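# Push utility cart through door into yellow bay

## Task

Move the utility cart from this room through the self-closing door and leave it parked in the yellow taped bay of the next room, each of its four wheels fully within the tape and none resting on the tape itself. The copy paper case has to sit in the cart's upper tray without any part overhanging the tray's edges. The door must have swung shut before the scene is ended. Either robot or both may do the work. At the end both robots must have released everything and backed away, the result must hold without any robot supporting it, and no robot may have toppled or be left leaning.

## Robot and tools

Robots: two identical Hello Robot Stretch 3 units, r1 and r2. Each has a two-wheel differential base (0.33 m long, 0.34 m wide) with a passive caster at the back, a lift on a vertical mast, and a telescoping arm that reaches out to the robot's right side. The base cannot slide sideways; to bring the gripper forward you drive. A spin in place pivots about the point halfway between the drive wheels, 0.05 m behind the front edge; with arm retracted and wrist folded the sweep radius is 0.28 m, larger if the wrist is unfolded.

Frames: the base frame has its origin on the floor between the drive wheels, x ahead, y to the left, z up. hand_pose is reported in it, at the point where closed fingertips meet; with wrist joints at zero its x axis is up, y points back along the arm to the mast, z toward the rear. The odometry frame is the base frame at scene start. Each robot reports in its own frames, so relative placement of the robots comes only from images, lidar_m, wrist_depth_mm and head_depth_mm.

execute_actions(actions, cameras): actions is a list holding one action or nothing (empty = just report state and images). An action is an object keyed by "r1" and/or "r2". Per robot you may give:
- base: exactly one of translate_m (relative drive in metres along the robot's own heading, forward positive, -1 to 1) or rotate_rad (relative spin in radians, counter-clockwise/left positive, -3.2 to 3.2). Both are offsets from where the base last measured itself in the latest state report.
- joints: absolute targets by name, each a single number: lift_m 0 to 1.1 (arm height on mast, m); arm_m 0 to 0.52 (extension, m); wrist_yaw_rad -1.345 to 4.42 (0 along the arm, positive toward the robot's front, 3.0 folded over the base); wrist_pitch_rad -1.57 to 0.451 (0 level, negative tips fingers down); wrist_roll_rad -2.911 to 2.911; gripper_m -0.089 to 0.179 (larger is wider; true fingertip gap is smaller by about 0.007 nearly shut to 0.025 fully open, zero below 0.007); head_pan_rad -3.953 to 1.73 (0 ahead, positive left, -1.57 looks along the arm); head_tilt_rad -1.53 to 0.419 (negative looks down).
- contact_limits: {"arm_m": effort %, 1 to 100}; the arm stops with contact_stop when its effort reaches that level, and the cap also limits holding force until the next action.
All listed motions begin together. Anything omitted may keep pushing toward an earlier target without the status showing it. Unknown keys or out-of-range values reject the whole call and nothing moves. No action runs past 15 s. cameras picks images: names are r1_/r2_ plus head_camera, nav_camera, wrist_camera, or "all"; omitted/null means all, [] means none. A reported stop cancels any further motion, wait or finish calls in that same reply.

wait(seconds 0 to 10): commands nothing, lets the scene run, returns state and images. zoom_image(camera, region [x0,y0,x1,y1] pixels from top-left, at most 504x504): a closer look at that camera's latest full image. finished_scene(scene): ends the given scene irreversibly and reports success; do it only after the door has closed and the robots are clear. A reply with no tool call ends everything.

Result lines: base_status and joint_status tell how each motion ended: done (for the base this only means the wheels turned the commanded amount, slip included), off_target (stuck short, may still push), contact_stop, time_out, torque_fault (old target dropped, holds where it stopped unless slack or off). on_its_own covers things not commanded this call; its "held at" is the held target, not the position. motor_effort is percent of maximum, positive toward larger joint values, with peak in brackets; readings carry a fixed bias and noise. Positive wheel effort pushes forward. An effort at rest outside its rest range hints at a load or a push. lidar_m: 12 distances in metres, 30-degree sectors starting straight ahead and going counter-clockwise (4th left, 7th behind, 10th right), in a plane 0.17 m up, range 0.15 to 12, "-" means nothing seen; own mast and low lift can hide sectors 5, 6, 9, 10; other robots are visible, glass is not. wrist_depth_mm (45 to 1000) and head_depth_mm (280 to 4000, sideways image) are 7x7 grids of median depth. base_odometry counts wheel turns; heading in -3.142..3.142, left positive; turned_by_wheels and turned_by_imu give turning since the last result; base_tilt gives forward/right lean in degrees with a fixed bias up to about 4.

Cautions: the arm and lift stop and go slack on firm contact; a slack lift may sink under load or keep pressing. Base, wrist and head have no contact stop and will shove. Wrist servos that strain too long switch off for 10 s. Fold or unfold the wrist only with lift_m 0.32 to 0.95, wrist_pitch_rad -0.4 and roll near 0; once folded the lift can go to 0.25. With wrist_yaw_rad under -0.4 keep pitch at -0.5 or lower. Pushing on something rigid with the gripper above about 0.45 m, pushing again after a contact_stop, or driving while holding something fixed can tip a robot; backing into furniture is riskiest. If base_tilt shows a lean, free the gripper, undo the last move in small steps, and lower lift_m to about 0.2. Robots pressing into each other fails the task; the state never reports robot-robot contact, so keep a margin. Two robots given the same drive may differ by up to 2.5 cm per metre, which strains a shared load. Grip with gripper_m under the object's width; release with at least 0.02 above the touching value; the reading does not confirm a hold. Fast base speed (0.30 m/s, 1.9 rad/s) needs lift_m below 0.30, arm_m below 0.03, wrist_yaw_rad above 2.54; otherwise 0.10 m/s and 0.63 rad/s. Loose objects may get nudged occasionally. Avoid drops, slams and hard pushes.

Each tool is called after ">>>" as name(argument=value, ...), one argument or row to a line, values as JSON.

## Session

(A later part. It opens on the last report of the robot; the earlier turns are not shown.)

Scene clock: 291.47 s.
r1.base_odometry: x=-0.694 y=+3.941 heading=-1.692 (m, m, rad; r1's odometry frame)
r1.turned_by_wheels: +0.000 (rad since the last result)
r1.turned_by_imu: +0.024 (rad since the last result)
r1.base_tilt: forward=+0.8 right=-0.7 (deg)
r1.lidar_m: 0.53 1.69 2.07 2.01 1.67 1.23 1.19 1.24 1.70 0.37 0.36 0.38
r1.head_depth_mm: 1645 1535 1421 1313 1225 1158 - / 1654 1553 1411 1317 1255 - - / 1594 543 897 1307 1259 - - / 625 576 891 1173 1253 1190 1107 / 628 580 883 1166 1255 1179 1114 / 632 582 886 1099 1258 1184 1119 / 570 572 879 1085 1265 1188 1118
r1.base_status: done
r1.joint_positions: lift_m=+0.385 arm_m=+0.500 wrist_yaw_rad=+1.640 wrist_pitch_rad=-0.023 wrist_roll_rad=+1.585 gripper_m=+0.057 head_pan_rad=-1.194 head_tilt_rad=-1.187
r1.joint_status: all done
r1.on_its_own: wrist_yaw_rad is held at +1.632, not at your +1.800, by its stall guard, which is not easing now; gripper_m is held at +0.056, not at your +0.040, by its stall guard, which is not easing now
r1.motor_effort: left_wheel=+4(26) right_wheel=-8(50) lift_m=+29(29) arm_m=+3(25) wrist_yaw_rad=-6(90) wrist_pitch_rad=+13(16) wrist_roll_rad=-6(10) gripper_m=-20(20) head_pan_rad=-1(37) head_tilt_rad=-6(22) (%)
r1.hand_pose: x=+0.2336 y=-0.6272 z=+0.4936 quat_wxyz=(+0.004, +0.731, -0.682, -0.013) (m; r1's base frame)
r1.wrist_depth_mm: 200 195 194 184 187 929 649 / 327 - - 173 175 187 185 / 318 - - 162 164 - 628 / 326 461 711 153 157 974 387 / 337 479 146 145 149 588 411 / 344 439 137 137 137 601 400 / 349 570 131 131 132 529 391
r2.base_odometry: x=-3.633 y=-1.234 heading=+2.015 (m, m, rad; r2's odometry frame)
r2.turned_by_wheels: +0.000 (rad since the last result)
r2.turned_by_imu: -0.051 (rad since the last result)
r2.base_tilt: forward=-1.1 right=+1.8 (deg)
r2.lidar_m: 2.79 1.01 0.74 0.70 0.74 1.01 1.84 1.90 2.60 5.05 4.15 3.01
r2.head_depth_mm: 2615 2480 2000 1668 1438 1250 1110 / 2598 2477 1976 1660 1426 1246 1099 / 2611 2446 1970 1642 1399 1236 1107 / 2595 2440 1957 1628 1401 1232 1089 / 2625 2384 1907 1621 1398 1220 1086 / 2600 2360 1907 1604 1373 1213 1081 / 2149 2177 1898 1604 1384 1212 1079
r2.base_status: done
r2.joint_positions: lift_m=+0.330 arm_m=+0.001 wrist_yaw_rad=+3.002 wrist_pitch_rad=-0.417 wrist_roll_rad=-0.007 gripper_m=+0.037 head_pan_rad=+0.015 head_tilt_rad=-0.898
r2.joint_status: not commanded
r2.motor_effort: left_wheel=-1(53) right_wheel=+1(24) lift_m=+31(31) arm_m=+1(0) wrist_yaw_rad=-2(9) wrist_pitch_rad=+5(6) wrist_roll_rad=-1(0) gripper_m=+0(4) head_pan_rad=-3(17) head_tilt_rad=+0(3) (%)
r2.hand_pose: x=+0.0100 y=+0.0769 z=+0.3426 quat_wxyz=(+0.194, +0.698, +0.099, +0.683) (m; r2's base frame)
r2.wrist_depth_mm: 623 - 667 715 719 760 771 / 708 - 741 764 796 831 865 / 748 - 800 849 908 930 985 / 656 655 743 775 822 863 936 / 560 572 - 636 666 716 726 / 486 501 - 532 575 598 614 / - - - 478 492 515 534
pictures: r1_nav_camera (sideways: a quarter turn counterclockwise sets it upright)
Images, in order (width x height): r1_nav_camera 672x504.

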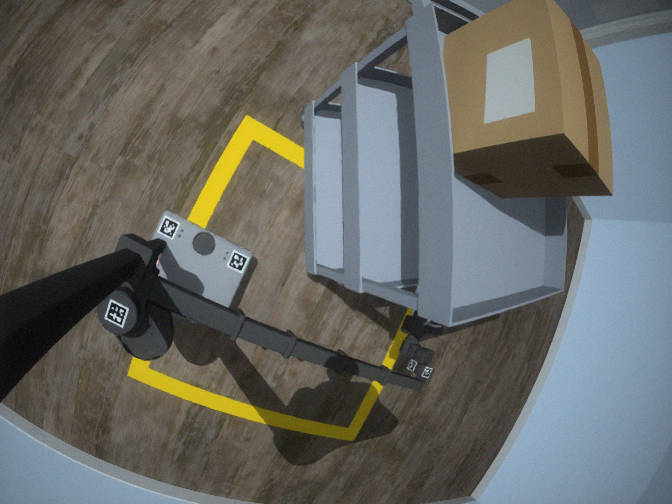

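>>> execute_actions(
  actions=[
    {"r1":{"base":{"translate_m":-0.4},"joints":{"arm_m":0.36,"head_pan_rad":-0.9}}},
  ],
  cameras=["r1_nav_camera"],
)

Scene clock: 301.97 s.
r1.base_odometry: x=-0.646 y=+4.338 heading=-1.692 (m, m, rad; r1's odometry frame)
r1.turned_by_wheels: +0.001 (rad since the last result)
r1.turned_by_imu: -0.002 (rad since the last result)
r1.base_tilt: forward=+0.6 right=-0.7 (deg)
r1.lidar_m: 2.02 2.11 2.08 2.01 1.11 0.82 0.79 0.82 1.13 2.74 0.33 0.29
r1.head_depth_mm: 627 1497 1441 1321 1263 1152 1104 / 620 885 1374 1314 1230 - - / 622 580 913 1301 1253 - - / 625 577 882 1102 1249 1200 - / 623 579 537 870 1250 1185 1111 / 607 582 880 1318 1259 1185 1117 / 566 591 942 1348 1268 1190 1123
r1.base_status: done
r1.joint_positions: lift_m=+0.385 arm_m=+0.360 wrist_yaw_rad=+1.736 wrist_pitch_rad=-0.026 wrist_roll_rad=+1.566 gripper_m=+0.057 head_pan_rad=-0.907 head_tilt_rad=-1.187
r1.joint_status: all done
r1.on_its_own: wrist_yaw_rad is held at +1.742, not at your +1.800, by its stall guard, which is not easing now; gripper_m is held at +0.056, not at your +0.040, by its stall guard, which is not easing now
r1.motor_effort: left_wheel=+6(16) right_wheel=-15(45) lift_m=+29(29) arm_m=+1(14) wrist_yaw_rad=+5(53) wrist_pitch_rad=+14(14) wrist_roll_rad=+1(7) gripper_m=-20(21) head_pan_rad=+4(23) head_tilt_rad=-6(4) (%)
r1.hand_pose: x=+0.2307 y=-0.4627 z=+0.4929 quat_wxyz=(+0.012, +0.763, -0.646, -0.007) (m; r1's base frame)
r1.wrist_depth_mm: 300 411 102 99 97 97 642 / 307 427 108 105 102 579 456 / 320 444 114 110 108 603 443 / 327 461 122 117 114 652 427 / 337 484 129 125 122 622 414 / 344 452 137 133 131 590 396 / 356 - 151 144 141 513 387
r2.base_odometry: x=-3.633 y=-1.234 heading=+2.015 (m, m, rad; r2's odometry frame)
r2.turned_by_wheels: +0.000 (rad since the last result)
r2.turned_by_imu: +0.001 (rad since the last result)
r2.base_tilt: forward=-1.1 right=+1.8 (deg)
r2.lidar_m: 2.79 1.01 0.74 0.70 0.74 1.00 1.83 1.90 2.60 5.05 4.14 3.01
r2.head_depth_mm: 2588 2495 2001 1667 1423 1253 1107 / 2598 2475 1979 1652 1432 1243 1104 / 2625 2455 1979 1635 1401 1229 1101 / 2618 2434 1962 1625 1398 1236 1093 / 2584 2359 1905 1617 1386 1216 1088 / 2653 2370 1902 1595 1378 1214 1083 / 2140 2159 1896 1587 1363 1211 1073
r2.base_status: not commanded
r2.joint_positions: lift_m=+0.330 arm_m=+0.001 wrist_yaw_rad=+3.002 wrist_pitch_rad=-0.417 wrist_roll_rad=-0.007 gripper_m=+0.037 head_pan_rad=+0.015 head_tilt_rad=-0.898
r2.joint_status: not commanded
r2.motor_effort: left_wheel=-1(1) right_wheel=+0(0) lift_m=+31(31) arm_m=+0(0) wrist_yaw_rad=-2(3) wrist_pitch_rad=+4(5) wrist_roll_rad=-1(1) gripper_m=+0(0) head_pan_rad=-3(3) head_tilt_rad=-1(1) (%)
r2.hand_pose: x=+0.0100 y=+0.0769 z=+0.3426 quat_wxyz=(+0.194, +0.698, +0.099, +0.683) (m; r2's base frame)
r2.wrist_depth_mm: 655 - 676 701 716 759 803 / 695 - 750 781 793 845 883 / 721 - 794 863 895 964 962 / 641 667 744 761 803 852 904 / 551 567 - 632 691 712 737 / 486 506 - 535 583 598 632 / - - - 480 494 510 537
pictures: r1_nav_camera (sideways: a quarter turn counterclockwise sets it upright)
Images, in order (width x height): r1_nav_camera 672x504.

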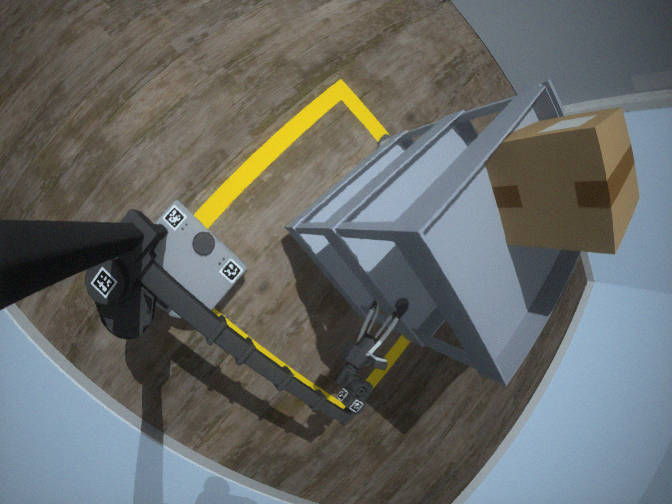

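>>> execute_actions(
  actions=[
    {"r1":{"base":{"translate_m":-0.1},"joints":{"arm_m":0.28}}},
  ],
  cameras=[],
)

>>> execute_actions(
  actions=[
    {"r1":{"joints":{"gripper_m":0.17}}},
  ],
  cameras=[],
)

>>> execute_actions(
  actions=[
    {"r1":{"base":{"translate_m":-0.2}}},
  ],
  cameras=[],
)

>>> execute_actions(
  actions=[
    {"r1":{"joints":{"arm_m":0.52,"wrist_yaw_rad":1.4,"wrist_roll_rad":0,"wrist_pitch_rad":-0.4}}},
  ],
  cameras=["r1_nav_camera","r1_wrist_camera"],
)

Scene clock: 313.50 s.
r1.base_odometry: x=-0.634 y=+4.438 heading=-1.692 (m, m, rad; r1's odometry frame)
r1.turned_by_wheels: +0.000 (rad since the last result)
r1.turned_by_imu: -0.002 (rad since the last result)
r1.base_tilt: forward=+0.7 right=-0.8 (deg)
r1.lidar_m: 2.12 2.20 2.08 2.01 0.97 0.72 0.69 0.72 0.99 2.73 0.36 0.32
r1.head_depth_mm: 571 1499 1424 1301 1259 1154 1104 / 613 771 976 1316 1237 - - / 622 571 908 1309 1258 - - / 625 567 892 1178 1248 1195 - / 629 579 878 868 1259 1183 1117 / 610 584 531 1317 1255 1184 1120 / 583 587 563 1352 1256 1193 1123
r1.base_status: done
r1.joint_positions: lift_m=+0.385 arm_m=+0.280 wrist_yaw_rad=+1.691 wrist_pitch_rad=-0.026 wrist_roll_rad=+1.559 gripper_m=+0.057 head_pan_rad=-0.907 head_tilt_rad=-1.187
r1.joint_status: all done
r1.on_its_own: wrist_yaw_rad is held at +1.684, not at your +1.800, by its stall guard, which is not easing now; gripper_m is held at +0.056, not at your +0.040, by its stall guard, which is not easing now
r1.motor_effort: left_wheel=-1(9) right_wheel=+6(43) lift_m=+29(29) arm_m=-5(12) wrist_yaw_rad=-6(56) wrist_pitch_rad=+14(14) wrist_roll_rad=+4(4) gripper_m=-19(19) head_pan_rad=+3(3) head_tilt_rad=-6(6) (%)
r1.hand_pose: x=+0.2323 y=-0.3946 z=+0.4930 quat_wxyz=(+0.014, +0.748, -0.663, -0.004) (m; r1's base frame)
r1.wrist_depth_mm: 299 412 86 83 81 79 474 / 307 428 93 90 87 85 455 / 314 446 101 97 94 545 439 / 327 463 112 107 103 579 431 / 340 484 123 117 113 629 414 / 351 464 135 131 126 555 402 / 357 - 158 148 145 481 387
r2.base_odometry: x=-3.633 y=-1.234 heading=+2.015 (m, m, rad; r2's odometry frame)
r2.turned_by_wheels: +0.000 (rad since the last result)
r2.turned_by_imu: +0.001 (rad since the last result)
r2.base_tilt: forward=-1.1 right=+1.6 (deg)
r2.lidar_m: 2.78 1.02 0.74 0.70 0.74 1.00 1.84 1.90 2.60 5.05 4.14 3.03
r2.head_depth_mm: 2622 2513 1997 1666 1428 1255 1108 / 2575 2465 1972 1652 1409 1251 1105 / 2612 2450 1980 1650 1402 1238 1096 / 2648 2424 1950 1625 1402 1235 1099 / 2622 2354 1930 1598 1391 1225 1087 / 2615 2349 1902 1596 1372 1215 1082 / 2153 2160 1901 1588 1369 1208 1073
r2.base_status: not commanded
r2.joint_positions: lift_m=+0.330 arm_m=+0.001 wrist_yaw_rad=+3.002 wrist_pitch_rad=-0.417 wrist_roll_rad=-0.007 gripper_m=+0.037 head_pan_rad=+0.015 head_tilt_rad=-0.898
r2.joint_status: not commanded
r2.motor_effort: left_wheel=-1(1) right_wheel=+0(0) lift_m=+31(32) arm_m=+0(0) wrist_yaw_rad=-1(2) wrist_pitch_rad=+5(4) wrist_roll_rad=-1(1) gripper_m=+0(0) head_pan_rad=-3(3) head_tilt_rad=-1(0) (%)
r2.hand_pose: x=+0.0100 y=+0.0769 z=+0.3426 quat_wxyz=(+0.194, +0.698, +0.099, +0.683) (m; r2's base frame)
r2.wrist_depth_mm: 637 - 680 703 742 766 763 / 702 - 751 792 822 840 871 / 745 - 782 856 904 936 961 / 644 662 744 753 826 887 927 / 552 562 - 632 677 710 752 / 485 505 - 540 570 583 605 / - - - 476 491 519 530
pictures: none
No camera images: the call's "cameras" was empty. Leave "cameras" out to get every camera's image.

Scene clock: 315.13 s.
r1.base_odometry: x=-0.634 y=+4.437 heading=-1.692 (m, m, rad; r1's odometry frame)
r1.turned_by_wheels: +0.000 (rad since the last result)
r1.turned_by_imu: +0.000 (rad since the last result)
r1.base_tilt: forward=+0.7 right=-0.7 (deg)
r1.lidar_m: 2.12 2.21 2.08 2.01 0.97 0.71 0.69 0.72 0.99 2.73 0.36 0.32
r1.head_depth_mm: 571 1493 1423 1301 1255 1156 1107 / 614 774 973 1311 1239 - - / 623 572 905 1302 1258 - - / 626 566 889 1179 1254 1199 - / 629 579 872 868 1257 1186 1120 / 609 583 530 1316 1262 1184 1121 / 583 585 560 1348 1260 1190 1122
r1.base_status: not commanded
r1.joint_positions: lift_m=+0.385 arm_m=+0.280 wrist_yaw_rad=+1.687 wrist_pitch_rad=-0.024 wrist_roll_rad=+1.568 gripper_m=+0.170 head_pan_rad=-0.907 head_tilt_rad=-1.187
r1.joint_status: all done
r1.on_its_own: wrist_yaw_rad is held at +1.684, not at your +1.800, by its stall guard, which is not easing now
r1.motor_effort: left_wheel=+0(1) right_wheel=+2(6) lift_m=+29(29) arm_m=-5(5) wrist_yaw_rad=-3(5) wrist_pitch_rad=+14(15) wrist_roll_rad=+0(4) gripper_m=+1(83) head_pan_rad=+3(3) head_tilt_rad=-6(6) (%)
r1.hand_pose: x=+0.2325 y=-0.3956 z=+0.4934 quat_wxyz=(+0.010, +0.747, -0.665, -0.007) (m; r1's base frame)
r1.wrist_depth_mm: 300 415 86 83 80 78 474 / 307 425 93 89 87 86 455 / 318 447 100 97 94 550 438 / 329 460 111 106 102 577 427 / 335 551 123 116 112 621 416 / 326 - 138 130 127 582 403 / 362 - 160 146 151 976 374
r2.base_odometry: x=-3.633 y=-1.234 heading=+2.015 (m, m, rad; r2's odometry frame)
r2.turned_by_wheels: +0.000 (rad since the last result)
r2.turned_by_imu: +0.000 (rad since the last result)
r2.base_tilt: forward=-1.2 right=+1.8 (deg)
r2.lidar_m: 2.78 1.01 0.74 0.70 0.74 1.00 1.84 1.90 2.59 5.05 4.16 3.02
r2.head_depth_mm: 2609 2545 2014 1673 1424 1252 1111 / 2605 2482 1996 1661 1420 1242 1107 / 2611 2456 1972 1636 1410 1234 1101 / 2632 2429 1942 1618 1396 1227 1089 / 2621 2389 1914 1614 1390 1223 1090 / 2593 2361 1909 1606 1387 1214 1076 / 2162 2173 1900 1584 1371 1207 1083
r2.base_status: not commanded
r2.joint_positions: lift_m=+0.330 arm_m=+0.001 wrist_yaw_rad=+3.002 wrist_pitch_rad=-0.417 wrist_roll_rad=-0.007 gripper_m=+0.037 head_pan_rad=+0.015 head_tilt_rad=-0.898
r2.joint_status: not commanded
r2.motor_effort: left_wheel=-1(1) right_wheel=+0(0) lift_m=+31(31) arm_m=+0(0) wrist_yaw_rad=-2(2) wrist_pitch_rad=+5(4) wrist_roll_rad=-1(1) gripper_m=+0(0) head_pan_rad=-4(4) head_tilt_rad=+0(0) (%)
r2.hand_pose: x=+0.0100 y=+0.0769 z=+0.3426 quat_wxyz=(+0.194, +0.698, +0.099, +0.683) (m; r2's base frame)
r2.wrist_depth_mm: 638 - 677 709 725 759 778 / 696 - 734 755 790 825 849 / 740 - 789 857 896 946 - / 651 672 738 759 785 844 913 / 555 570 - 624 684 695 756 / 487 508 - 532 579 594 615 / - - - 479 494 518 530
pictures: none
No camera images: the call's "cameras" was empty. Leave "cameras" out to get every camera's image.

Scene clock: 318.37 s.
r1.base_odometry: x=-0.609 y=+4.636 heading=-1.692 (m, m, rad; r1's odometry frame)
r1.turned_by_wheels: +0.000 (rad since the last result)
r1.turned_by_imu: -0.001 (rad since the last result)
r1.base_tilt: forward=+0.7 right=-0.7 (deg)
r1.lidar_m: 0.51 2.42 2.08 1.87 0.69 0.51 0.49 0.51 0.70 1.96 0.57 0.51
r1.head_depth_mm: 1641 1516 1415 1296 1255 1153 1104 / 1657 1522 1427 1304 1244 - - / 1646 1516 1432 1331 1255 - - / 654 945 1258 1334 1247 1200 - / 602 973 1224 1311 1253 1180 1117 / 590 964 922 1226 1257 1182 1119 / 636 947 912 1334 1258 1184 1127
r1.base_status: done
r1.joint_positions: lift_m=+0.385 arm_m=+0.280 wrist_yaw_rad=+1.687 wrist_pitch_rad=-0.024 wrist_roll_rad=+1.568 gripper_m=+0.170 head_pan_rad=-0.907 head_tilt_rad=-1.187
r1.joint_status: not commanded
r1.on_its_own: wrist_yaw_rad is held at +1.684, not at your +1.800, by its stall guard, which is not easing now
r1.motor_effort: left_wheel=+1(0) right_wheel=+1(4) lift_m=+29(29) arm_m=-5(5) wrist_yaw_rad=-2(3) wrist_pitch_rad=+13(13) wrist_roll_rad=+1(0) gripper_m=+0(0) head_pan_rad=+4(3) head_tilt_rad=-6(5) (%)
r1.hand_pose: x=+0.2325 y=-0.3956 z=+0.4934 quat_wxyz=(+0.010, +0.747, -0.665, -0.007) (m; r1's base frame)
r1.wrist_depth_mm: 286 277 275 264 378 879 642 / 313 424 770 281 274 268 264 / 341 441 819 305 - 690 442 / 374 461 892 330 - 664 429 / 423 547 - 366 - 631 336 / - - - 412 - 600 359 / - - - 468 - 578 417
r2.base_odometry: x=-3.633 y=-1.234 heading=+2.015 (m, m, rad; r2's odometry frame)
r2.turned_by_wheels: +0.000 (rad since the last result)
r2.turned_by_imu: +0.001 (rad since the last result)
r2.base_tilt: forward=-1.1 right=+1.7 (deg)
r2.lidar_m: 2.78 1.01 0.74 0.70 0.74 1.01 1.83 1.90 2.59 5.04 4.15 3.01
r2.head_depth_mm: 2605 2495 1995 1666 1429 1248 1114 / 2614 2476 2011 1675 1422 1245 1104 / 2596 2470 1956 1640 1407 1237 1095 / 2624 2400 1947 1637 1408 1228 1090 / 2632 2380 1939 1615 1388 1231 1083 / 2621 2366 1894 1598 1386 1213 1084 / 2160 2158 1895 1588 1380 1207 1075
r2.base_status: not commanded
r2.joint_positions: lift_m=+0.330 arm_m=+0.001 wrist_yaw_rad=+3.002 wrist_pitch_rad=-0.417 wrist_roll_rad=-0.007 gripper_m=+0.037 head_pan_rad=+0.015 head_tilt_rad=-0.898
r2.joint_status: not commanded
r2.motor_effort: left_wheel=-1(1) right_wheel=+0(0) lift_m=+31(31) arm_m=+0(0) wrist_yaw_rad=-2(1) wrist_pitch_rad=+5(5) wrist_roll_rad=+0(1) gripper_m=+1(0) head_pan_rad=-3(4) head_tilt_rad=-1(1) (%)
r2.hand_pose: x=+0.0100 y=+0.0769 z=+0.3426 quat_wxyz=(+0.194, +0.698, +0.099, +0.683) (m; r2's base frame)
r2.wrist_depth_mm: 635 - 683 710 728 742 766 / 694 - 734 760 795 816 850 / 732 - 808 831 900 955 982 / 645 654 737 758 795 857 935 / 551 562 - 618 680 697 768 / 479 505 - 524 573 589 627 / - - - 481 486 511 536
pictures: none
No camera images: the call's "cameras" was empty. Leave "cameras" out to get every camera's image.

Scene clock: 321.37 s.
r1.base_odometry: x=-0.609 y=+4.636 heading=-1.692 (m, m, rad; r1's odometry frame)
r1.turned_by_wheels: +0.000 (rad since the last result)
r1.turned_by_imu: -0.001 (rad since the last result)
r1.base_tilt: forward=+0.7 right=-0.7 (deg)
r1.lidar_m: 0.51 2.41 2.08 1.86 0.69 0.51 0.49 0.51 0.70 1.96 0.57 0.51
r1.head_depth_mm: 1633 1529 1391 1321 1255 1155 1105 / 1658 1527 1423 1316 1242 - - / 1638 1523 1415 1329 1252 - - / 655 945 1262 1335 1247 1195 - / 603 968 1227 1316 1254 1179 1119 / 589 964 924 1224 1259 1188 1116 / 636 948 912 1341 1263 1188 1123
r1.base_status: not commanded
r1.joint_positions: lift_m=+0.385 arm_m=+0.518 wrist_yaw_rad=+1.401 wrist_pitch_rad=-0.414 wrist_roll_rad=+0.005 gripper_m=+0.170 head_pan_rad=-0.907 head_tilt_rad=-1.187
r1.joint_status: all done
joint sent to its limit — the command would take r1.arm_m past its upper limit, so that joint was sent only as far as its limit.
r1.motor_effort: left_wheel=+1(1) right_wheel=+2(1) lift_m=+29(29) arm_m=+6(7) wrist_yaw_rad=-1(1) wrist_pitch_rad=+8(12) wrist_roll_rad=-2(4) gripper_m=+0(0) head_pan_rad=+4(3) head_tilt_rad=-6(6) (%)
r1.hand_pose: x=+0.2003 y=-0.7009 z=+0.3987 quat_wxyz=(+0.622, +0.558, -0.436, +0.334) (m; r1's base frame)
r1.wrist_depth_mm: 250 253 385 - - - - / - 275 - - - - - / - 775 963 - - - - / 639 625 730 - - - - / 524 554 591 878 911 944 - / 439 394 636 683 735 778 786 / 518 517 552 588 606 611 658
r2.base_odometry: x=-3.633 y=-1.234 heading=+2.015 (m, m, rad; r2's odometry frame)
r2.turned_by_wheels: +0.000 (rad since the last result)
r2.turned_by_imu: +0.001 (rad since the last result)
r2.base_tilt: forward=-1.1 right=+1.7 (deg)
r2.lidar_m: 2.78 1.01 0.74 0.70 0.74 1.01 1.84 1.90 2.60 5.08 4.13 3.01
r2.head_depth_mm: 2619 2512 2004 1658 1430 1254 1106 / 2587 2477 1991 1643 1415 1235 1103 / 2661 2480 1965 1650 1411 1230 1095 / 2624 2393 1943 1637 1395 1231 1095 / 2630 2379 1912 1610 1393 1223 1082 / 2598 2351 1895 1612 1394 1212 1077 / 2153 2181 1902 1590 1371 1203 1070
r2.base_status: not commanded
r2.joint_positions: lift_m=+0.330 arm_m=+0.001 wrist_yaw_rad=+3.002 wrist_pitch_rad=-0.417 wrist_roll_rad=-0.007 gripper_m=+0.037 head_pan_rad=+0.015 head_tilt_rad=-0.898
r2.joint_status: not commanded
r2.motor_effort: left_wheel=-1(1) right_wheel=+0(0) lift_m=+32(31) arm_m=+0(0) wrist_yaw_rad=-1(2) wrist_pitch_rad=+5(4) wrist_roll_rad=-1(1) gripper_m=+0(0) head_pan_rad=-4(3) head_tilt_rad=+0(1) (%)
r2.hand_pose: x=+0.0100 y=+0.0769 z=+0.3426 quat_wxyz=(+0.194, +0.698, +0.099, +0.683) (m; r2's base frame)
r2.wrist_depth_mm: 646 - 677 704 738 753 787 / 725 - 759 764 784 844 862 / 731 - 792 865 891 912 962 / 633 659 742 784 826 863 937 / 551 574 - 636 676 705 736 / 487 502 - 534 572 603 626 / - - - 480 490 511 534
pictures: r1_nav_camera (sideways: a quarter turn counterclockwise sets it upright), r1_wrist_camera
Images, in order (width x height): r1_nav_camera 672x504, r1_wrist_camera 644x364.

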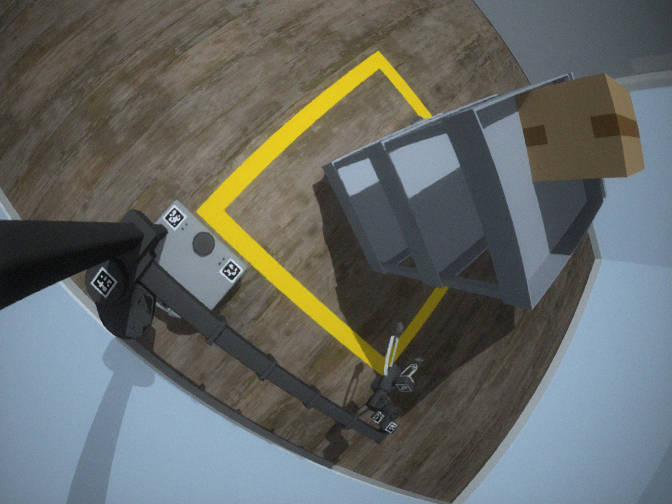

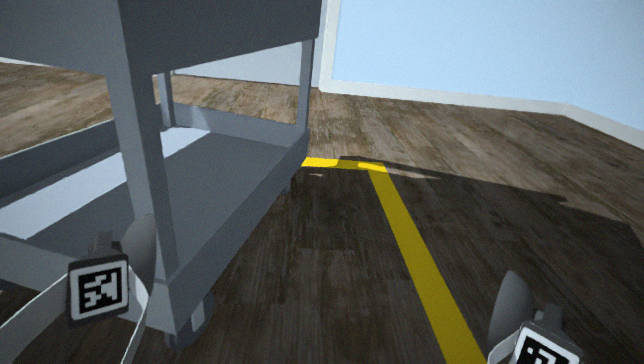

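>>> execute_actions(
  actions=[
    {"r1":{"joints":{"arm_m":0.1,"wrist_yaw_rad":1.57,"wrist_roll_rad":1.57,"wrist_pitch_rad":0}}},
  ],
  cameras=[],
)

>>> execute_actions(
  actions=[
    {"r1":{"base":{"translate_m":0.28}}},
  ],
  cameras=[],
)

>>> execute_actions(
  actions=[
    {"r1":{"joints":{"gripper_m":0.04}}},
  ],
  cameras=[],
)

>>> execute_actions(
  actions=[
    {"r1":{"base":{"translate_m":-0.17}}},
  ],
  cameras=[],
)

>>> execute_actions(
  actions=[
    {"r1":{"joints":{"gripper_m":0.17}}},
  ],
  cameras=[],
)

>>> execute_actions(
  actions=[
    {"r1":{"base":{"translate_m":-0.22}}},
  ],
  cameras=["r1_nav_camera","r2_wrist_camera"],
)

Scene clock: 341.27 s.
r1.base_odometry: x=-0.609 y=+4.636 heading=-1.692 (m, m, rad; r1's odometry frame)
r1.turned_by_wheels: +0.000 (rad since the last result)
r1.turned_by_imu: -0.002 (rad since the last result)
r1.base_tilt: forward=+0.7 right=-0.7 (deg)
r1.lidar_m: 0.51 2.41 2.08 1.87 0.69 0.51 0.49 0.51 0.70 1.96 0.57 0.51
r1.head_depth_mm: 1646 1523 1414 1333 - 1158 1109 / 1656 1521 1409 1328 1236 - - / 1639 1515 1419 1343 1246 - - / 654 944 1259 1323 1255 1198 - / 603 974 1230 1319 1257 1180 1112 / 587 964 926 1222 1260 1190 1118 / 637 945 910 1334 1265 1188 1121
r1.base_status: not commanded
r1.joint_positions: lift_m=+0.385 arm_m=+0.100 wrist_yaw_rad=+1.568 wrist_pitch_rad=-0.024 wrist_roll_rad=+1.570 gripper_m=+0.170 head_pan_rad=-0.907 head_tilt_rad=-1.187
r1.joint_status: all done
r1.motor_effort: left_wheel=+1(1) right_wheel=+2(1) lift_m=+29(29) arm_m=-6(7) wrist_yaw_rad=+1(4) wrist_pitch_rad=+13(13) wrist_roll_rad=-1(1) gripper_m=+0(0) head_pan_rad=+3(3) head_tilt_rad=-6(6) (%)
r1.hand_pose: x=+0.2342 y=-0.2460 z=+0.4935 quat_wxyz=(+0.009, +0.706, -0.708, -0.008) (m; r1's base frame)
r1.wrist_depth_mm: 336 413 703 317 808 767 473 / 361 424 773 333 - 737 454 / 387 438 807 358 - 698 441 / 423 459 - 376 - 661 354 / - 450 - 409 - 603 372 / - - - 439 450 514 404 / - - - - - 985 514
r2.base_odometry: x=-3.633 y=-1.234 heading=+2.015 (m, m, rad; r2's odometry frame)
r2.turned_by_wheels: +0.000 (rad since the last result)
r2.turned_by_imu: +0.001 (rad since the last result)
r2.base_tilt: forward=-1.0 right=+1.7 (deg)
r2.lidar_m: 2.78 1.01 0.74 0.70 0.74 1.00 1.83 1.91 2.59 5.04 4.14 3.02
r2.head_depth_mm: 2626 2493 1992 1669 1444 1250 1112 / 2614 2454 1979 1664 1436 1242 1112 / 2581 2448 1973 1638 1410 1236 1091 / 2590 2424 1922 1623 1401 1225 1089 / 2617 2379 1918 1613 1390 1223 1097 / 2577 2332 1885 1599 1401 1211 1081 / 2161 2185 1893 1587 1376 1206 1074
r2.base_status: not commanded
r2.joint_positions: lift_m=+0.330 arm_m=+0.001 wrist_yaw_rad=+3.002 wrist_pitch_rad=-0.417 wrist_roll_rad=-0.007 gripper_m=+0.037 head_pan_rad=+0.015 head_tilt_rad=-0.898
r2.joint_status: not commanded
r2.motor_effort: left_wheel=-1(1) right_wheel=+0(0) lift_m=+31(31) arm_m=+0(0) wrist_yaw_rad=-2(2) wrist_pitch_rad=+5(5) wrist_roll_rad=+0(1) gripper_m=+0(0) head_pan_rad=-4(3) head_tilt_rad=+0(1) (%)
r2.hand_pose: x=+0.0100 y=+0.0769 z=+0.3426 quat_wxyz=(+0.194, +0.698, +0.099, +0.683) (m; r2's base frame)
r2.wrist_depth_mm: 645 - 673 722 721 749 786 / 692 - 763 753 789 843 866 / 744 - 789 882 890 937 982 / 649 678 734 759 818 876 939 / 552 556 - 629 672 711 747 / 485 506 - 536 582 591 619 / - - - 473 492 514 530
pictures: none
No camera images: the call's "cameras" was empty. Leave "cameras" out to get every camera's image.

Scene clock: 345.20 s.
r1.base_odometry: x=-0.643 y=+4.358 heading=-1.692 (m, m, rad; r1's odometry frame)
r1.turned_by_wheels: +0.000 (rad since the last result)
r1.turned_by_imu: +0.000 (rad since the last result)
r1.base_tilt: forward=+0.6 right=-0.7 (deg)
r1.lidar_m: 2.04 2.12 2.08 2.01 1.09 0.80 0.77 0.80 1.10 0.44 0.27 0.25
r1.head_depth_mm: 601 582 1372 1327 - 1157 1103 / 619 571 891 1293 1228 - - / 622 575 868 1134 1254 - - / 626 577 539 848 1243 1202 - / 562 580 538 769 1247 1184 1115 / 537 584 547 1328 1259 1185 1119 / 515 581 1409 1350 1265 1193 1122
r1.base_status: done
r1.joint_positions: lift_m=+0.385 arm_m=+0.100 wrist_yaw_rad=+1.568 wrist_pitch_rad=-0.024 wrist_roll_rad=+1.570 gripper_m=+0.170 head_pan_rad=-0.907 head_tilt_rad=-1.187
r1.joint_status: not commanded
r1.motor_effort: left_wheel=+1(5) right_wheel=+1(7) lift_m=+29(29) arm_m=-6(6) wrist_yaw_rad=+1(2) wrist_pitch_rad=+13(13) wrist_roll_rad=+0(0) gripper_m=-1(0) head_pan_rad=+4(3) head_tilt_rad=-6(6) (%)
r1.hand_pose: x=+0.2342 y=-0.2460 z=+0.4935 quat_wxyz=(+0.009, +0.706, -0.708, -0.008) (m; r1's base frame)
r1.wrist_depth_mm: 298 365 67 66 64 63 64 / 309 375 72 70 68 67 411 / 316 387 77 75 73 71 434 / 328 433 82 80 77 76 430 / 351 - 88 85 83 83 415 / - - 95 92 89 559 371 / - - 104 100 97 947 331
r2.base_odometry: x=-3.633 y=-1.234 heading=+2.015 (m, m, rad; r2's odometry frame)
r2.turned_by_wheels: +0.000 (rad since the last result)
r2.turned_by_imu: +0.001 (rad since the last result)
r2.base_tilt: forward=-1.0 right=+1.8 (deg)
r2.lidar_m: 2.77 1.01 0.74 0.70 0.74 1.01 1.83 1.89 2.60 5.06 4.16 3.01
r2.head_depth_mm: 2626 2444 2011 1667 1433 1248 1108 / 2572 2501 1979 1657 1424 1241 1105 / 2590 2436 1979 1636 1416 1244 1105 / 2625 2403 1950 1625 1394 1222 1087 / 2627 2387 1943 1605 1393 1224 1089 / 2611 2372 1915 1599 1391 1212 1082 / 2165 2174 1892 1592 1373 1209 1078
r2.base_status: not commanded
r2.joint_positions: lift_m=+0.330 arm_m=+0.001 wrist_yaw_rad=+3.002 wrist_pitch_rad=-0.417 wrist_roll_rad=-0.007 gripper_m=+0.037 head_pan_rad=+0.015 head_tilt_rad=-0.898
r2.joint_status: not commanded
r2.motor_effort: left_wheel=-1(1) right_wheel=+0(0) lift_m=+31(31) arm_m=+0(1) wrist_yaw_rad=-2(2) wrist_pitch_rad=+5(5) wrist_roll_rad=-1(0) gripper_m=+0(0) head_pan_rad=-4(4) head_tilt_rad=+0(1) (%)
r2.hand_pose: x=+0.0100 y=+0.0769 z=+0.3426 quat_wxyz=(+0.194, +0.698, +0.099, +0.683) (m; r2's base frame)
r2.wrist_depth_mm: 648 - 680 698 733 767 784 / 696 - 743 784 816 854 886 / 731 - 820 836 902 946 992 / 646 658 745 791 804 880 937 / 552 571 - 627 680 699 738 / 485 506 - 544 571 595 629 / - - - 482 485 518 541
pictures: none
No camera images: the call's "cameras" was empty. Leave "cameras" out to get every camera's image.

Scene clock: 347.00 s.
r1.base_odometry: x=-0.643 y=+4.358 heading=-1.692 (m, m, rad; r1's odometry frame)
r1.turned_by_wheels: +0.000 (rad since the last result)
r1.turned_by_imu: +0.000 (rad since the last result)
r1.base_tilt: forward=+0.7 right=-0.7 (deg)
r1.lidar_m: 2.04 2.12 2.08 2.01 1.08 0.80 0.77 0.80 1.10 0.44 0.27 0.25
r1.head_depth_mm: 602 583 1372 1328 - 1158 1114 / 618 573 890 1291 1232 - - / 622 574 865 1111 1256 - - / 627 577 537 847 1241 1199 - / 562 578 538 772 1251 1182 1114 / 538 583 546 1333 1260 1181 1113 / 515 581 1402 1349 1259 1194 1120
r1.base_status: not commanded
r1.joint_positions: lift_m=+0.385 arm_m=+0.100 wrist_yaw_rad=+1.568 wrist_pitch_rad=-0.024 wrist_roll_rad=+1.570 gripper_m=+0.042 head_pan_rad=-0.907 head_tilt_rad=-1.187
r1.joint_status: all done
r1.motor_effort: left_wheel=+1(1) right_wheel=+1(1) lift_m=+29(29) arm_m=-6(6) wrist_yaw_rad=+1(1) wrist_pitch_rad=+13(13) wrist_roll_rad=+0(0) gripper_m=-43(100) head_pan_rad=+3(4) head_tilt_rad=-5(6) (%)
r1.hand_pose: x=+0.2342 y=-0.2460 z=+0.4935 quat_wxyz=(+0.009, +0.706, -0.708, -0.008) (m; r1's base frame)
r1.wrist_depth_mm: 301 365 68 66 64 63 63 / 307 374 72 70 68 67 410 / 316 389 77 75 72 71 438 / 326 431 82 80 77 76 432 / 348 - 88 86 83 83 415 / - 101 95 92 89 713 373 / - - 104 100 97 692 538
r2.base_odometry: x=-3.633 y=-1.234 heading=+2.015 (m, m, rad; r2's odometry frame)
r2.turned_by_wheels: +0.000 (rad since the last result)
r2.turned_by_imu: +0.000 (rad since the last result)
r2.base_tilt: forward=-1.1 right=+1.8 (deg)
r2.lidar_m: 2.78 1.01 0.74 0.70 0.74 1.01 1.84 1.90 2.60 5.03 4.13 3.01
r2.head_depth_mm: 2586 2524 2016 1671 1436 1250 1108 / 2619 2486 1999 1668 1414 1249 1098 / 2603 2434 1962 1639 1412 1231 1098 / 2602 2416 1942 1625 1400 1228 1101 / 2595 2360 1935 1609 1404 1225 1084 / 2600 2365 1891 1611 1371 1213 1083 / 2165 2151 1892 1590 1375 1196 1078
r2.base_status: not commanded
r2.joint_positions: lift_m=+0.330 arm_m=+0.001 wrist_yaw_rad=+3.002 wrist_pitch_rad=-0.417 wrist_roll_rad=-0.007 gripper_m=+0.037 head_pan_rad=+0.015 head_tilt_rad=-0.898
r2.joint_status: not commanded
r2.motor_effort: left_wheel=-1(1) right_wheel=+0(0) lift_m=+31(31) arm_m=+0(1) wrist_yaw_rad=-1(2) wrist_pitch_rad=+5(5) wrist_roll_rad=-1(1) gripper_m=+0(1) head_pan_rad=-3(3) head_tilt_rad=+0(1) (%)
r2.hand_pose: x=+0.0100 y=+0.0769 z=+0.3426 quat_wxyz=(+0.194, +0.698, +0.099, +0.683) (m; r2's base frame)
r2.wrist_depth_mm: 647 - 673 701 731 745 786 / 676 - 743 784 811 867 905 / 731 - 801 851 893 924 983 / 651 678 750 769 810 864 915 / 553 563 - 639 682 710 749 / 489 501 - 529 571 593 630 / - - - 485 488 510 533
pictures: none
No camera images: the call's "cameras" was empty. Leave "cameras" out to get every camera's image.

Scene clock: 349.80 s.
r1.base_odometry: x=-0.623 y=+4.527 heading=-1.692 (m, m, rad; r1's odometry frame)
r1.turned_by_wheels: +0.000 (rad since the last result)
r1.turned_by_imu: -0.003 (rad since the last result)
r1.base_tilt: forward=+0.7 right=-0.7 (deg)
r1.lidar_m: 2.21 2.30 2.08 2.01 0.85 0.62 0.60 0.62 0.86 0.50 0.30 0.27
r1.head_depth_mm: 594 676 1393 1330 - 1155 1105 / 618 566 901 1307 1234 - - / 622 574 886 1199 1257 - - / 625 576 554 1079 1246 1197 - / 605 579 530 853 1240 1183 1111 / 565 583 544 1318 1254 1182 1116 / 542 584 1400 1349 1264 1193 1125
r1.base_status: done
r1.joint_positions: lift_m=+0.385 arm_m=+0.100 wrist_yaw_rad=+1.596 wrist_pitch_rad=-0.027 wrist_roll_rad=+1.566 gripper_m=+0.054 head_pan_rad=-0.905 head_tilt_rad=-1.189
r1.joint_status: not commanded
r1.on_its_own: gripper_m is held at +0.053, not at your +0.040, by its stall guard, which is not easing now; wrist_yaw_rad is at rest, and its effort (-21) is outside its rest range (-12 to +12)
r1.motor_effort: left_wheel=+5(14) right_wheel=-13(46) lift_m=+29(29) arm_m=-2(6) wrist_yaw_rad=-21(24) wrist_pitch_rad=+14(16) wrist_roll_rad=+1(2) gripper_m=-22(43) head_pan_rad=+3(3) head_tilt_rad=-5(6) (%)
r1.hand_pose: x=+0.2341 y=-0.2385 z=+0.4928 quat_wxyz=(+0.012, +0.716, -0.698, -0.008) (m; r1's base frame)
r1.wrist_depth_mm: 299 408 96 93 90 90 470 / 309 423 102 99 97 97 454 / 319 445 110 105 103 590 441 / 328 489 118 113 110 600 422 / 351 - 127 122 119 882 414 / - - 136 132 128 836 371 / 209 - 152 145 142 748 535
r2.base_odometry: x=-3.633 y=-1.234 heading=+2.015 (m, m, rad; r2's odometry frame)
r2.turned_by_wheels: +0.000 (rad since the last result)
r2.turned_by_imu: +0.000 (rad since the last result)
r2.base_tilt: forward=-1.1 right=+1.7 (deg)
r2.lidar_m: 2.78 1.01 0.74 0.70 0.74 1.01 1.83 1.90 2.59 5.05 4.13 3.02
r2.head_depth_mm: 2597 2521 1987 1667 1429 1255 1104 / 2626 2470 1973 1656 1427 1250 1103 / 2582 2418 1961 1651 1405 1233 1098 / 2607 2443 1940 1618 1410 1229 1095 / 2601 2382 1943 1606 1386 1222 1085 / 2601 2348 1910 1598 1386 1212 1084 / 2140 2166 1885 1593 1364 1209 1074
r2.base_status: not commanded
r2.joint_positions: lift_m=+0.330 arm_m=+0.001 wrist_yaw_rad=+3.002 wrist_pitch_rad=-0.417 wrist_roll_rad=-0.007 gripper_m=+0.037 head_pan_rad=+0.015 head_tilt_rad=-0.898
r2.joint_status: not commanded
r2.motor_effort: left_wheel=-1(1) right_wheel=+0(0) lift_m=+32(31) arm_m=+0(0) wrist_yaw_rad=-1(1) wrist_pitch_rad=+5(5) wrist_roll_rad=-1(1) gripper_m=+0(1) head_pan_rad=-3(4) head_tilt_rad=+0(1) (%)
r2.hand_pose: x=+0.0100 y=+0.0769 z=+0.3426 quat_wxyz=(+0.194, +0.698, +0.099, +0.683) (m; r2's base frame)
r2.wrist_depth_mm: 637 - 674 716 713 765 808 / 692 - 734 776 799 823 888 / 723 - 803 829 893 947 981 / 640 675 736 761 817 859 938 / 554 570 - 623 677 709 755 / 483 508 - 539 575 595 615 / - - - 480 490 516 538
pictures: none
No camera images: the call's "cameras" was empty. Leave "cameras" out to get every camera's image.

Scene clock: 351.47 s.
r1.base_odometry: x=-0.623 y=+4.527 heading=-1.692 (m, m, rad; r1's odometry frame)
r1.turned_by_wheels: +0.000 (rad since the last result)
r1.turned_by_imu: -0.001 (rad since the last result)
r1.base_tilt: forward=+0.7 right=-0.7 (deg)
r1.lidar_m: 2.21 2.31 2.09 2.01 0.85 0.62 0.60 0.62 0.86 0.50 0.30 0.27
r1.head_depth_mm: 591 673 1398 1324 - 1158 1102 / 616 577 900 1320 1232 - - / 622 574 885 1189 1254 - - / 625 576 552 1094 1245 1197 - / 607 578 531 851 1242 1179 1117 / 566 581 545 1318 1261 1186 1116 / 542 584 1397 1350 1263 1196 1121
r1.base_status: not commanded
r1.joint_positions: lift_m=+0.385 arm_m=+0.100 wrist_yaw_rad=+1.610 wrist_pitch_rad=-0.024 wrist_roll_rad=+1.568 gripper_m=+0.170 head_pan_rad=-0.905 head_tilt_rad=-1.189
r1.joint_status: all done
r1.on_its_own: wrist_yaw_rad is held at +1.613, not at your +1.570, by its stall guard, which is not easing now
r1.motor_effort: left_wheel=+1(5) right_wheel=+0(13) lift_m=+29(29) arm_m=-1(1) wrist_yaw_rad=+3(21) wrist_pitch_rad=+13(23) wrist_roll_rad=+1(1) gripper_m=+0(86) head_pan_rad=+3(3) head_tilt_rad=-5(5) (%)
r1.hand_pose: x=+0.2340 y=-0.2350 z=+0.4934 quat_wxyz=(+0.010, +0.721, -0.693, -0.008) (m; r1's base frame)
r1.wrist_depth_mm: 297 414 95 92 90 89 471 / 308 423 102 98 96 96 466 / 316 446 110 105 102 589 445 / 326 499 118 113 110 587 427 / 349 - 128 122 118 919 415 / - - 140 133 131 921 370 / 201 - 157 146 149 966 328
r2.base_odometry: x=-3.633 y=-1.234 heading=+2.015 (m, m, rad; r2's odometry frame)
r2.turned_by_wheels: +0.000 (rad since the last result)
r2.turned_by_imu: +0.000 (rad since the last result)
r2.base_tilt: forward=-1.1 right=+1.8 (deg)
r2.lidar_m: 2.79 1.02 0.74 0.70 0.74 1.00 1.83 1.90 2.59 5.04 4.14 3.02
r2.head_depth_mm: 2590 2489 1988 1676 1427 1255 1107 / 2609 2457 1974 1645 1422 1240 1103 / 2581 2445 1960 1650 1405 1230 1096 / 2609 2425 1927 1631 1397 1226 1088 / 2625 2392 1923 1617 1399 1225 1087 / 2587 2364 1912 1619 1388 1205 1082 / 2165 2173 1886 1595 1372 1210 1069
r2.base_status: not commanded
r2.joint_positions: lift_m=+0.330 arm_m=+0.001 wrist_yaw_rad=+3.002 wrist_pitch_rad=-0.417 wrist_roll_rad=-0.007 gripper_m=+0.037 head_pan_rad=+0.015 head_tilt_rad=-0.898
r2.joint_status: not commanded
r2.motor_effort: left_wheel=-1(1) right_wheel=+0(0) lift_m=+31(31) arm_m=+0(0) wrist_yaw_rad=-2(1) wrist_pitch_rad=+5(5) wrist_roll_rad=-1(1) gripper_m=+0(0) head_pan_rad=-3(4) head_tilt_rad=-1(1) (%)
r2.hand_pose: x=+0.0100 y=+0.0769 z=+0.3426 quat_wxyz=(+0.194, +0.698, +0.099, +0.683) (m; r2's base frame)
r2.wrist_depth_mm: 637 - 679 712 736 744 778 / 684 - 746 788 796 817 879 / 726 - 787 879 904 930 954 / 642 657 748 797 780 874 963 / 549 574 - 623 681 706 750 / 479 509 - 531 578 591 626 / - - - 481 491 507 543
pictures: none
No camera images: the call's "cameras" was empty. Leave "cameras" out to get every camera's image.

Scene clock: 354.90 s.
r1.base_odometry: x=-0.596 y=+4.745 heading=-1.692 (m, m, rad; r1's odometry frame)
r1.turned_by_wheels: +0.000 (rad since the last result)
r1.turned_by_imu: -0.001 (rad since the last result)
r1.base_tilt: forward=+0.7 right=-0.7 (deg)
r1.lidar_m: 0.48 2.53 2.08 1.47 0.54 0.39 0.38 0.40 0.54 1.51 0.54 0.48
r1.head_depth_mm: 1634 1515 1404 1326 - 1159 1063 / 1650 1517 1412 1331 1227 - - / 1590 1494 1406 1341 1255 - - / 619 954 1246 1315 1250 1205 - / 592 971 930 1307 1252 1182 1112 / 631 942 916 1223 1259 1186 1125 / 635 576 911 1339 1260 1188 1121
r1.base_status: done
r1.joint_positions: lift_m=+0.385 arm_m=+0.100 wrist_yaw_rad=+1.610 wrist_pitch_rad=-0.024 wrist_roll_rad=+1.568 gripper_m=+0.170 head_pan_rad=-0.905 head_tilt_rad=-1.189
r1.joint_status: not commanded
r1.on_its_own: wrist_yaw_rad is held at +1.613, not at your +1.570, by its stall guard, which is not easing now
r1.motor_effort: left_wheel=+1(3) right_wheel=+1(4) lift_m=+29(29) arm_m=-1(1) wrist_yaw_rad=+3(2) wrist_pitch_rad=+13(13) wrist_roll_rad=+1(1) gripper_m=+0(1) head_pan_rad=+2(3) head_tilt_rad=-5(6) (%)
r1.hand_pose: x=+0.2340 y=-0.2350 z=+0.4935 quat_wxyz=(+0.010, +0.721, -0.693, -0.007) (m; r1's base frame)
r1.wrist_depth_mm: 314 408 704 288 - 779 473 / 335 425 755 307 - 734 455 / 354 444 815 328 947 699 441 / 387 461 - 349 - 651 431 / - 426 - 384 - 591 349 / - - - - 419 489 376 / - - - - - 957 506
r2.base_odometry: x=-3.633 y=-1.234 heading=+2.015 (m, m, rad; r2's odometry frame)
r2.turned_by_wheels: +0.000 (rad since the last result)
r2.turned_by_imu: +0.001 (rad since the last result)
r2.base_tilt: forward=-1.1 right=+1.7 (deg)
r2.lidar_m: 2.79 1.01 0.74 0.70 0.74 1.01 1.83 1.90 2.61 5.06 4.15 3.02
r2.head_depth_mm: 2614 2493 2001 1672 1423 1249 1107 / 2594 2472 1962 1651 1424 1254 1100 / 2599 2459 1948 1652 1416 1235 1095 / 2646 2431 1919 1628 1398 1229 1087 / 2575 2384 1937 1622 1390 1220 1085 / 2588 2374 1909 1591 1376 1210 1081 / 2156 2181 1897 1599 1376 1198 1081
r2.base_status: not commanded
r2.joint_positions: lift_m=+0.330 arm_m=+0.001 wrist_yaw_rad=+3.002 wrist_pitch_rad=-0.417 wrist_roll_rad=-0.007 gripper_m=+0.037 head_pan_rad=+0.015 head_tilt_rad=-0.898
r2.joint_status: not commanded
r2.motor_effort: left_wheel=-1(1) right_wheel=+0(0) lift_m=+31(31) arm_m=+0(0) wrist_yaw_rad=-1(2) wrist_pitch_rad=+5(5) wrist_roll_rad=-1(1) gripper_m=+0(0) head_pan_rad=-4(3) head_tilt_rad=-1(0) (%)
r2.hand_pose: x=+0.0100 y=+0.0769 z=+0.3426 quat_wxyz=(+0.194, +0.698, +0.099, +0.683) (m; r2's base frame)
r2.wrist_depth_mm: 633 - 677 704 726 755 786 / 722 - 716 768 800 831 889 / 749 - 797 841 878 955 978 / 646 657 728 769 806 862 907 / 559 568 - 631 669 692 749 / 486 513 - 544 576 588 632 / - - - 484 491 515 525
pictures: r1_nav_camera (sideways: a quarter turn counterclockwise sets it upright), r2_wrist_camera
Images, in order (width x height): r1_nav_camera 672x504, r2_wrist_camera 644x364.

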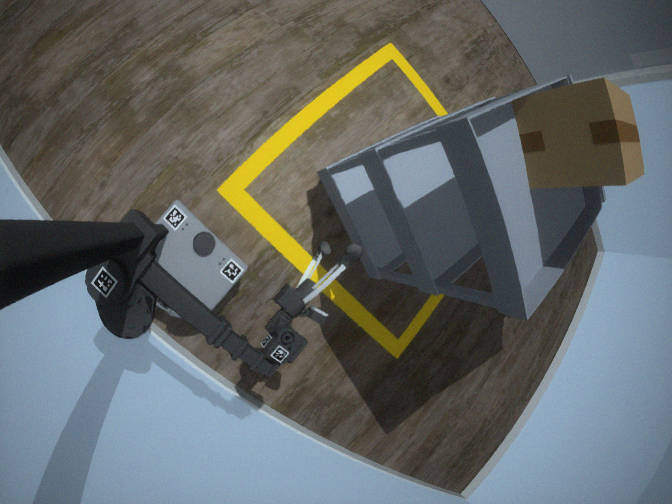

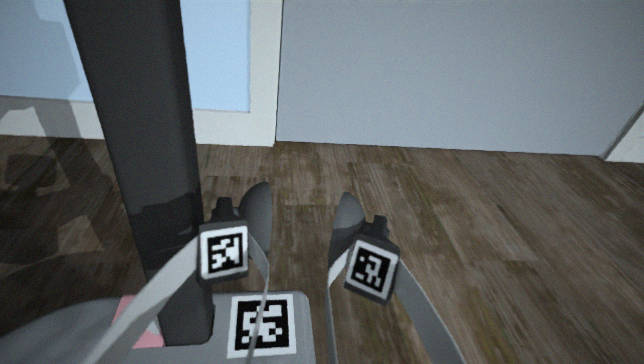

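>>> finished_scene(
  scene=2,
)

The scene is finished: the task was done.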